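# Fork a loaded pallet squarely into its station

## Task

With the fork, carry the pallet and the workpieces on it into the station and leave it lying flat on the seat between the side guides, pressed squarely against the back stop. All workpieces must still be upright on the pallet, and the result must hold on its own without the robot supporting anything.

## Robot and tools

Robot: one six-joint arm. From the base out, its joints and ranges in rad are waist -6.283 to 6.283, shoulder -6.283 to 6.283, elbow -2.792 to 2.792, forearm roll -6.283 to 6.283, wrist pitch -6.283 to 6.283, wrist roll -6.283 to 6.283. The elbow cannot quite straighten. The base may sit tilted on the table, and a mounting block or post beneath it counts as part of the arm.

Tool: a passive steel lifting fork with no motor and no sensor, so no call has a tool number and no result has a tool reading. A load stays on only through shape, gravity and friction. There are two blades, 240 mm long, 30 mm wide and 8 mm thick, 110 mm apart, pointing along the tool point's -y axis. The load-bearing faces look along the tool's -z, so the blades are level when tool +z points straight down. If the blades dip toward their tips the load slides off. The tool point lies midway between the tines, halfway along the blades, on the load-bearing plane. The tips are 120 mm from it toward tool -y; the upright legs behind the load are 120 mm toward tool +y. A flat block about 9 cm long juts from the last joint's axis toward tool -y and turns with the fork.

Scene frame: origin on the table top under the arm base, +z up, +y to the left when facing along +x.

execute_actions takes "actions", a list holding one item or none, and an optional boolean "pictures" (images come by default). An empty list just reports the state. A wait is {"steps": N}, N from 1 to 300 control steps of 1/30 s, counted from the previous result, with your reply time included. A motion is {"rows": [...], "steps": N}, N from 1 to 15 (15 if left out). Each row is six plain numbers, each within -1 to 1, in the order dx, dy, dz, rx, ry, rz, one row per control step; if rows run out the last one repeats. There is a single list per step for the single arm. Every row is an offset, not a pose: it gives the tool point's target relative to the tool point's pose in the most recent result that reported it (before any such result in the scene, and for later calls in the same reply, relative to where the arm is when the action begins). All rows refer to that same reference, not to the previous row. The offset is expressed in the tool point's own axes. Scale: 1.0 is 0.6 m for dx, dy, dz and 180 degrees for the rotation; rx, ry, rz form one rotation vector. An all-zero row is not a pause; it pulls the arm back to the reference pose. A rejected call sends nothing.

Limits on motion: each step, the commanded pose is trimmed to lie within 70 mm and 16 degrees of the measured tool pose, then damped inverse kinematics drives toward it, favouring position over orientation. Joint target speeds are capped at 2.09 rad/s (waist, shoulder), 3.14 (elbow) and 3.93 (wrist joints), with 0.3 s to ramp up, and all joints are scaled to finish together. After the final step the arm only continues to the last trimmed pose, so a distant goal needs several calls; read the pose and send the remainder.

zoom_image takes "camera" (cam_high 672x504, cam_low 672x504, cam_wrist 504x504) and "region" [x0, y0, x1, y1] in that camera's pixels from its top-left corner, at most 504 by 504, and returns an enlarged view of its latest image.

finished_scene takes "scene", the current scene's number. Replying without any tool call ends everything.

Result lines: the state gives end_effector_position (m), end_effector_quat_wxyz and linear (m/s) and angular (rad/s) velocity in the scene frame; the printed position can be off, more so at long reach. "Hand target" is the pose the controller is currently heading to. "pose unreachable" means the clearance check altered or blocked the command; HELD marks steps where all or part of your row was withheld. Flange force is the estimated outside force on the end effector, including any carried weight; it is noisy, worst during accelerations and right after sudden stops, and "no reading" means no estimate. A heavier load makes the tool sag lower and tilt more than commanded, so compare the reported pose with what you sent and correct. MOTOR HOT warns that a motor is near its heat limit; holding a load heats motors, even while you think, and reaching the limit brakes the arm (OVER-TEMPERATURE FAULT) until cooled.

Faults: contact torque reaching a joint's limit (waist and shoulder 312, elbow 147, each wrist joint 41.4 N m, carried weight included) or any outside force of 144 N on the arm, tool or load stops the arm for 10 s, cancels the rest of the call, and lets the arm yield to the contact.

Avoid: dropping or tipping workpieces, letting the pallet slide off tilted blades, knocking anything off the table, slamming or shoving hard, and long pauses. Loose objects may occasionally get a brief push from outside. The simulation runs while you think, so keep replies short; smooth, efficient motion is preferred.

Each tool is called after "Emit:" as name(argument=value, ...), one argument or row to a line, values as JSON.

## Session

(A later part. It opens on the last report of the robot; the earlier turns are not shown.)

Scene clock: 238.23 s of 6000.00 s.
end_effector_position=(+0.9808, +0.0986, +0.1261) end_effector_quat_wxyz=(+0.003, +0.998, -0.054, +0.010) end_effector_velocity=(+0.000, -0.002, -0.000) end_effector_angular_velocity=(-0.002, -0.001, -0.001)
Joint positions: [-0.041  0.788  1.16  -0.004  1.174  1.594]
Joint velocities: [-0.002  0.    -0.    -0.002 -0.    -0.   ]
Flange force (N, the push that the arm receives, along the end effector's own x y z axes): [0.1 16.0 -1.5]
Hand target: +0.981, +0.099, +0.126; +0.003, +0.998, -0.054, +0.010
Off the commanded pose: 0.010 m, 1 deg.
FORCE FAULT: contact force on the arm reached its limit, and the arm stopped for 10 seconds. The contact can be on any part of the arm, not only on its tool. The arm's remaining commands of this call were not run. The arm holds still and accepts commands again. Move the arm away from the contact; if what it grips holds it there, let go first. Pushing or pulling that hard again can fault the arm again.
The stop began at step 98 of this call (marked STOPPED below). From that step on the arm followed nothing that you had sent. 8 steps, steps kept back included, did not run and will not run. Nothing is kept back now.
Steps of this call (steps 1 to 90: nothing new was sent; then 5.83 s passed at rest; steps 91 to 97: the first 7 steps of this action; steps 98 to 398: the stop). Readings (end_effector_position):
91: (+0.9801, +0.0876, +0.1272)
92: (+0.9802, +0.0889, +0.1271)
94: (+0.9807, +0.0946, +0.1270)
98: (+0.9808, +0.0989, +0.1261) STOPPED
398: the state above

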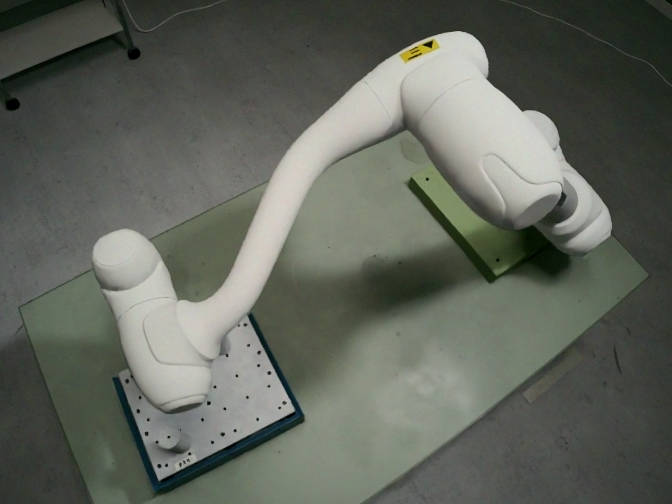

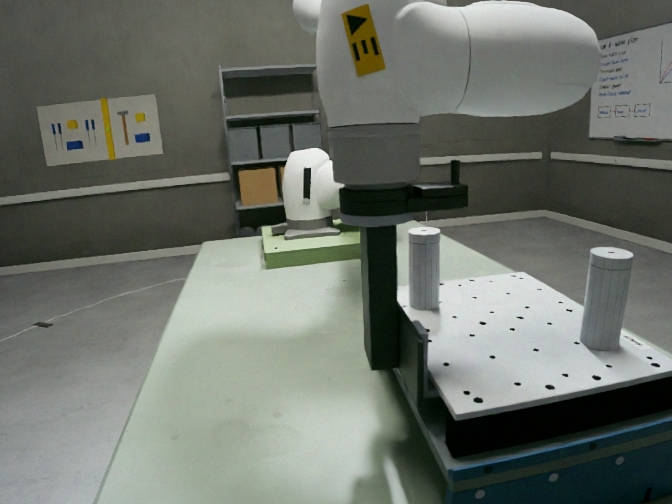

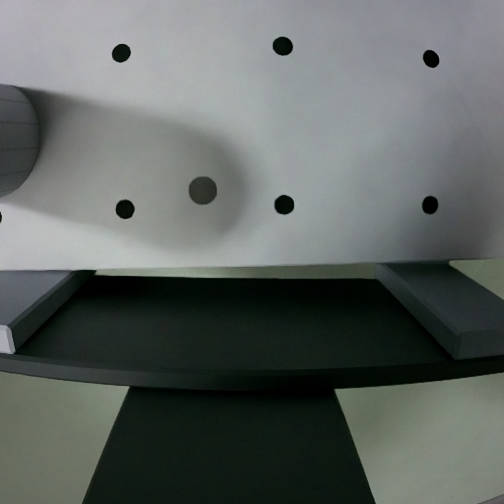

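Emit:
execute_actions(
  actions=[
    {"rows":[[0,0.02,0,0,0,0],[0,0.05,0,0,0,0],[0,0.1,0,0,0,0],[0,0.2,0,0,0,0],[0,0.3,0,0,0,0],[0,0.45,-0.002,0,0,0]]},
  ],
  pictures=false,
)

Emit:
execute_actions(
  actions=[
    {"steps":10},
  ],
)

Emit:
zoom_image(
  camera="cam_high",
  region=[60,260,340,500],
)

Emit:
zoom_image(
  camera="cam_low",
  region=[350,250,672,504],
)

Scene clock: 245.70 s of 6000.00 s.
end_effector_position=(+0.9531, -0.1302, +0.1281) end_effector_quat_wxyz=(+0.005, +0.998, -0.055, +0.011) end_effector_velocity=(-0.053, -0.546, +0.009) end_effector_angular_velocity=(-0.001, -0.008, -0.005)
Joint positions: [-0.279  0.805  1.126 -0.001  1.189  1.357]
Joint velocities: [-0.552  0.164 -0.319  0.015  0.146 -0.552]
Flange force (N, the push that the arm receives, along the end effector's own x y z axes): [2.5 -5.3 -1.5]
Hand target: +0.950, -0.169, +0.129; +0.004, +0.998, -0.055, +0.011
Off the commanded pose: 0.040 m, 0 deg.
Steps of this call (steps 1 to 90: nothing new was sent; then 3.97 s passed at rest; steps 91 to 105: all 15 steps of this action). Readings (end_effector_position):
91: (+0.9808, +0.0986, +0.1261)
92: (+0.9806, +0.0963, +0.1262)
94: (+0.9779, +0.0729, +0.1263)
98: (+0.9682, -0.0011, +0.1262)
105: the state above

Scene clock: 246.03 s of 6000.00 s.
end_effector_position=(+0.9498, -0.1685, +0.1287) end_effector_quat_wxyz=(+0.004, +0.998, -0.055, +0.011) end_effector_velocity=(+0.000, +0.001, -0.000) end_effector_angular_velocity=(-0.003, +0.001, +0.002)
Joint positions: [-0.318  0.819  1.099  0.     1.202  1.318]
Joint velocities: [ 0.002  0.    -0.001 -0.003  0.     0.001]
Flange force (N, the push that the arm receives, along the end effector's own x y z axes): [1.8 -4.0 -1.6]
Hand target: +0.950, -0.169, +0.129; +0.004, +0.998, -0.055, +0.011
Off the commanded pose: 0.002 m, 0 deg.
Steps of this call (steps 1 to 10: nothing new was sent). Readings (end_effector_position):
1: (+0.9514, -0.1478, +0.1284)
2: (+0.9503, -0.1614, +0.1285)
4: (+0.9496, -0.1693, +0.1286)
8: (+0.9498, -0.1685, +0.1287)
10: the state above

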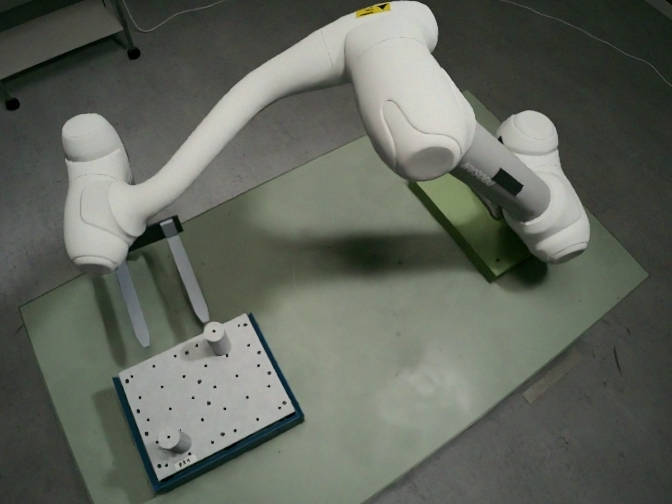

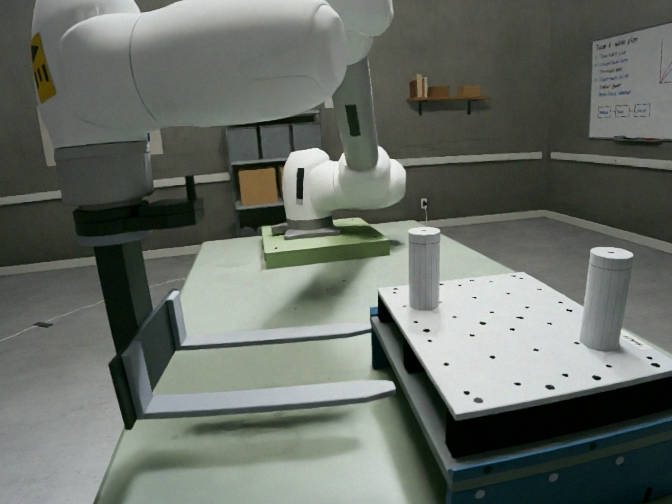

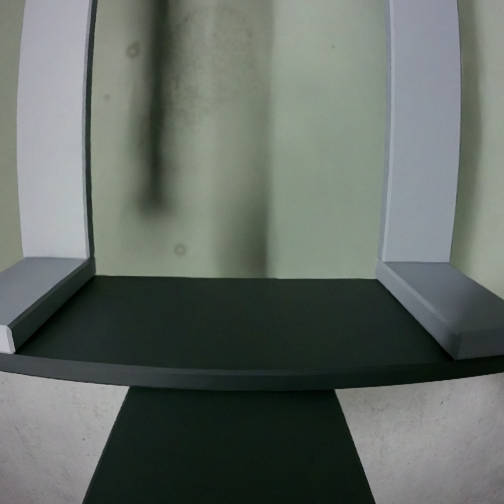

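Region (60, 260, 340, 500) of cam_high's 672x504 image, scaled by 1.800, with more detail than that image has; it fills the top 432 rows of this view, and the rest is white.

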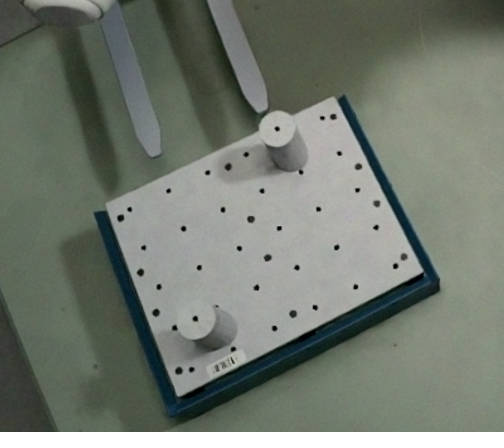

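Region (350, 250, 672, 504) of cam_low's 672x504 image, scaled by 1.565, with more detail than that image has; it fills the top 398 rows of this view, and the rest is white.

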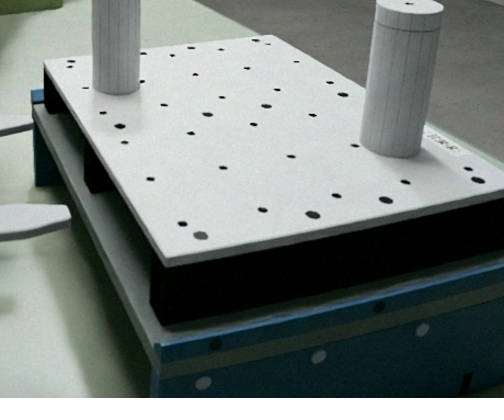

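Emit:
finished_scene(
  scene=1,
)

The scene is finished: the task was done.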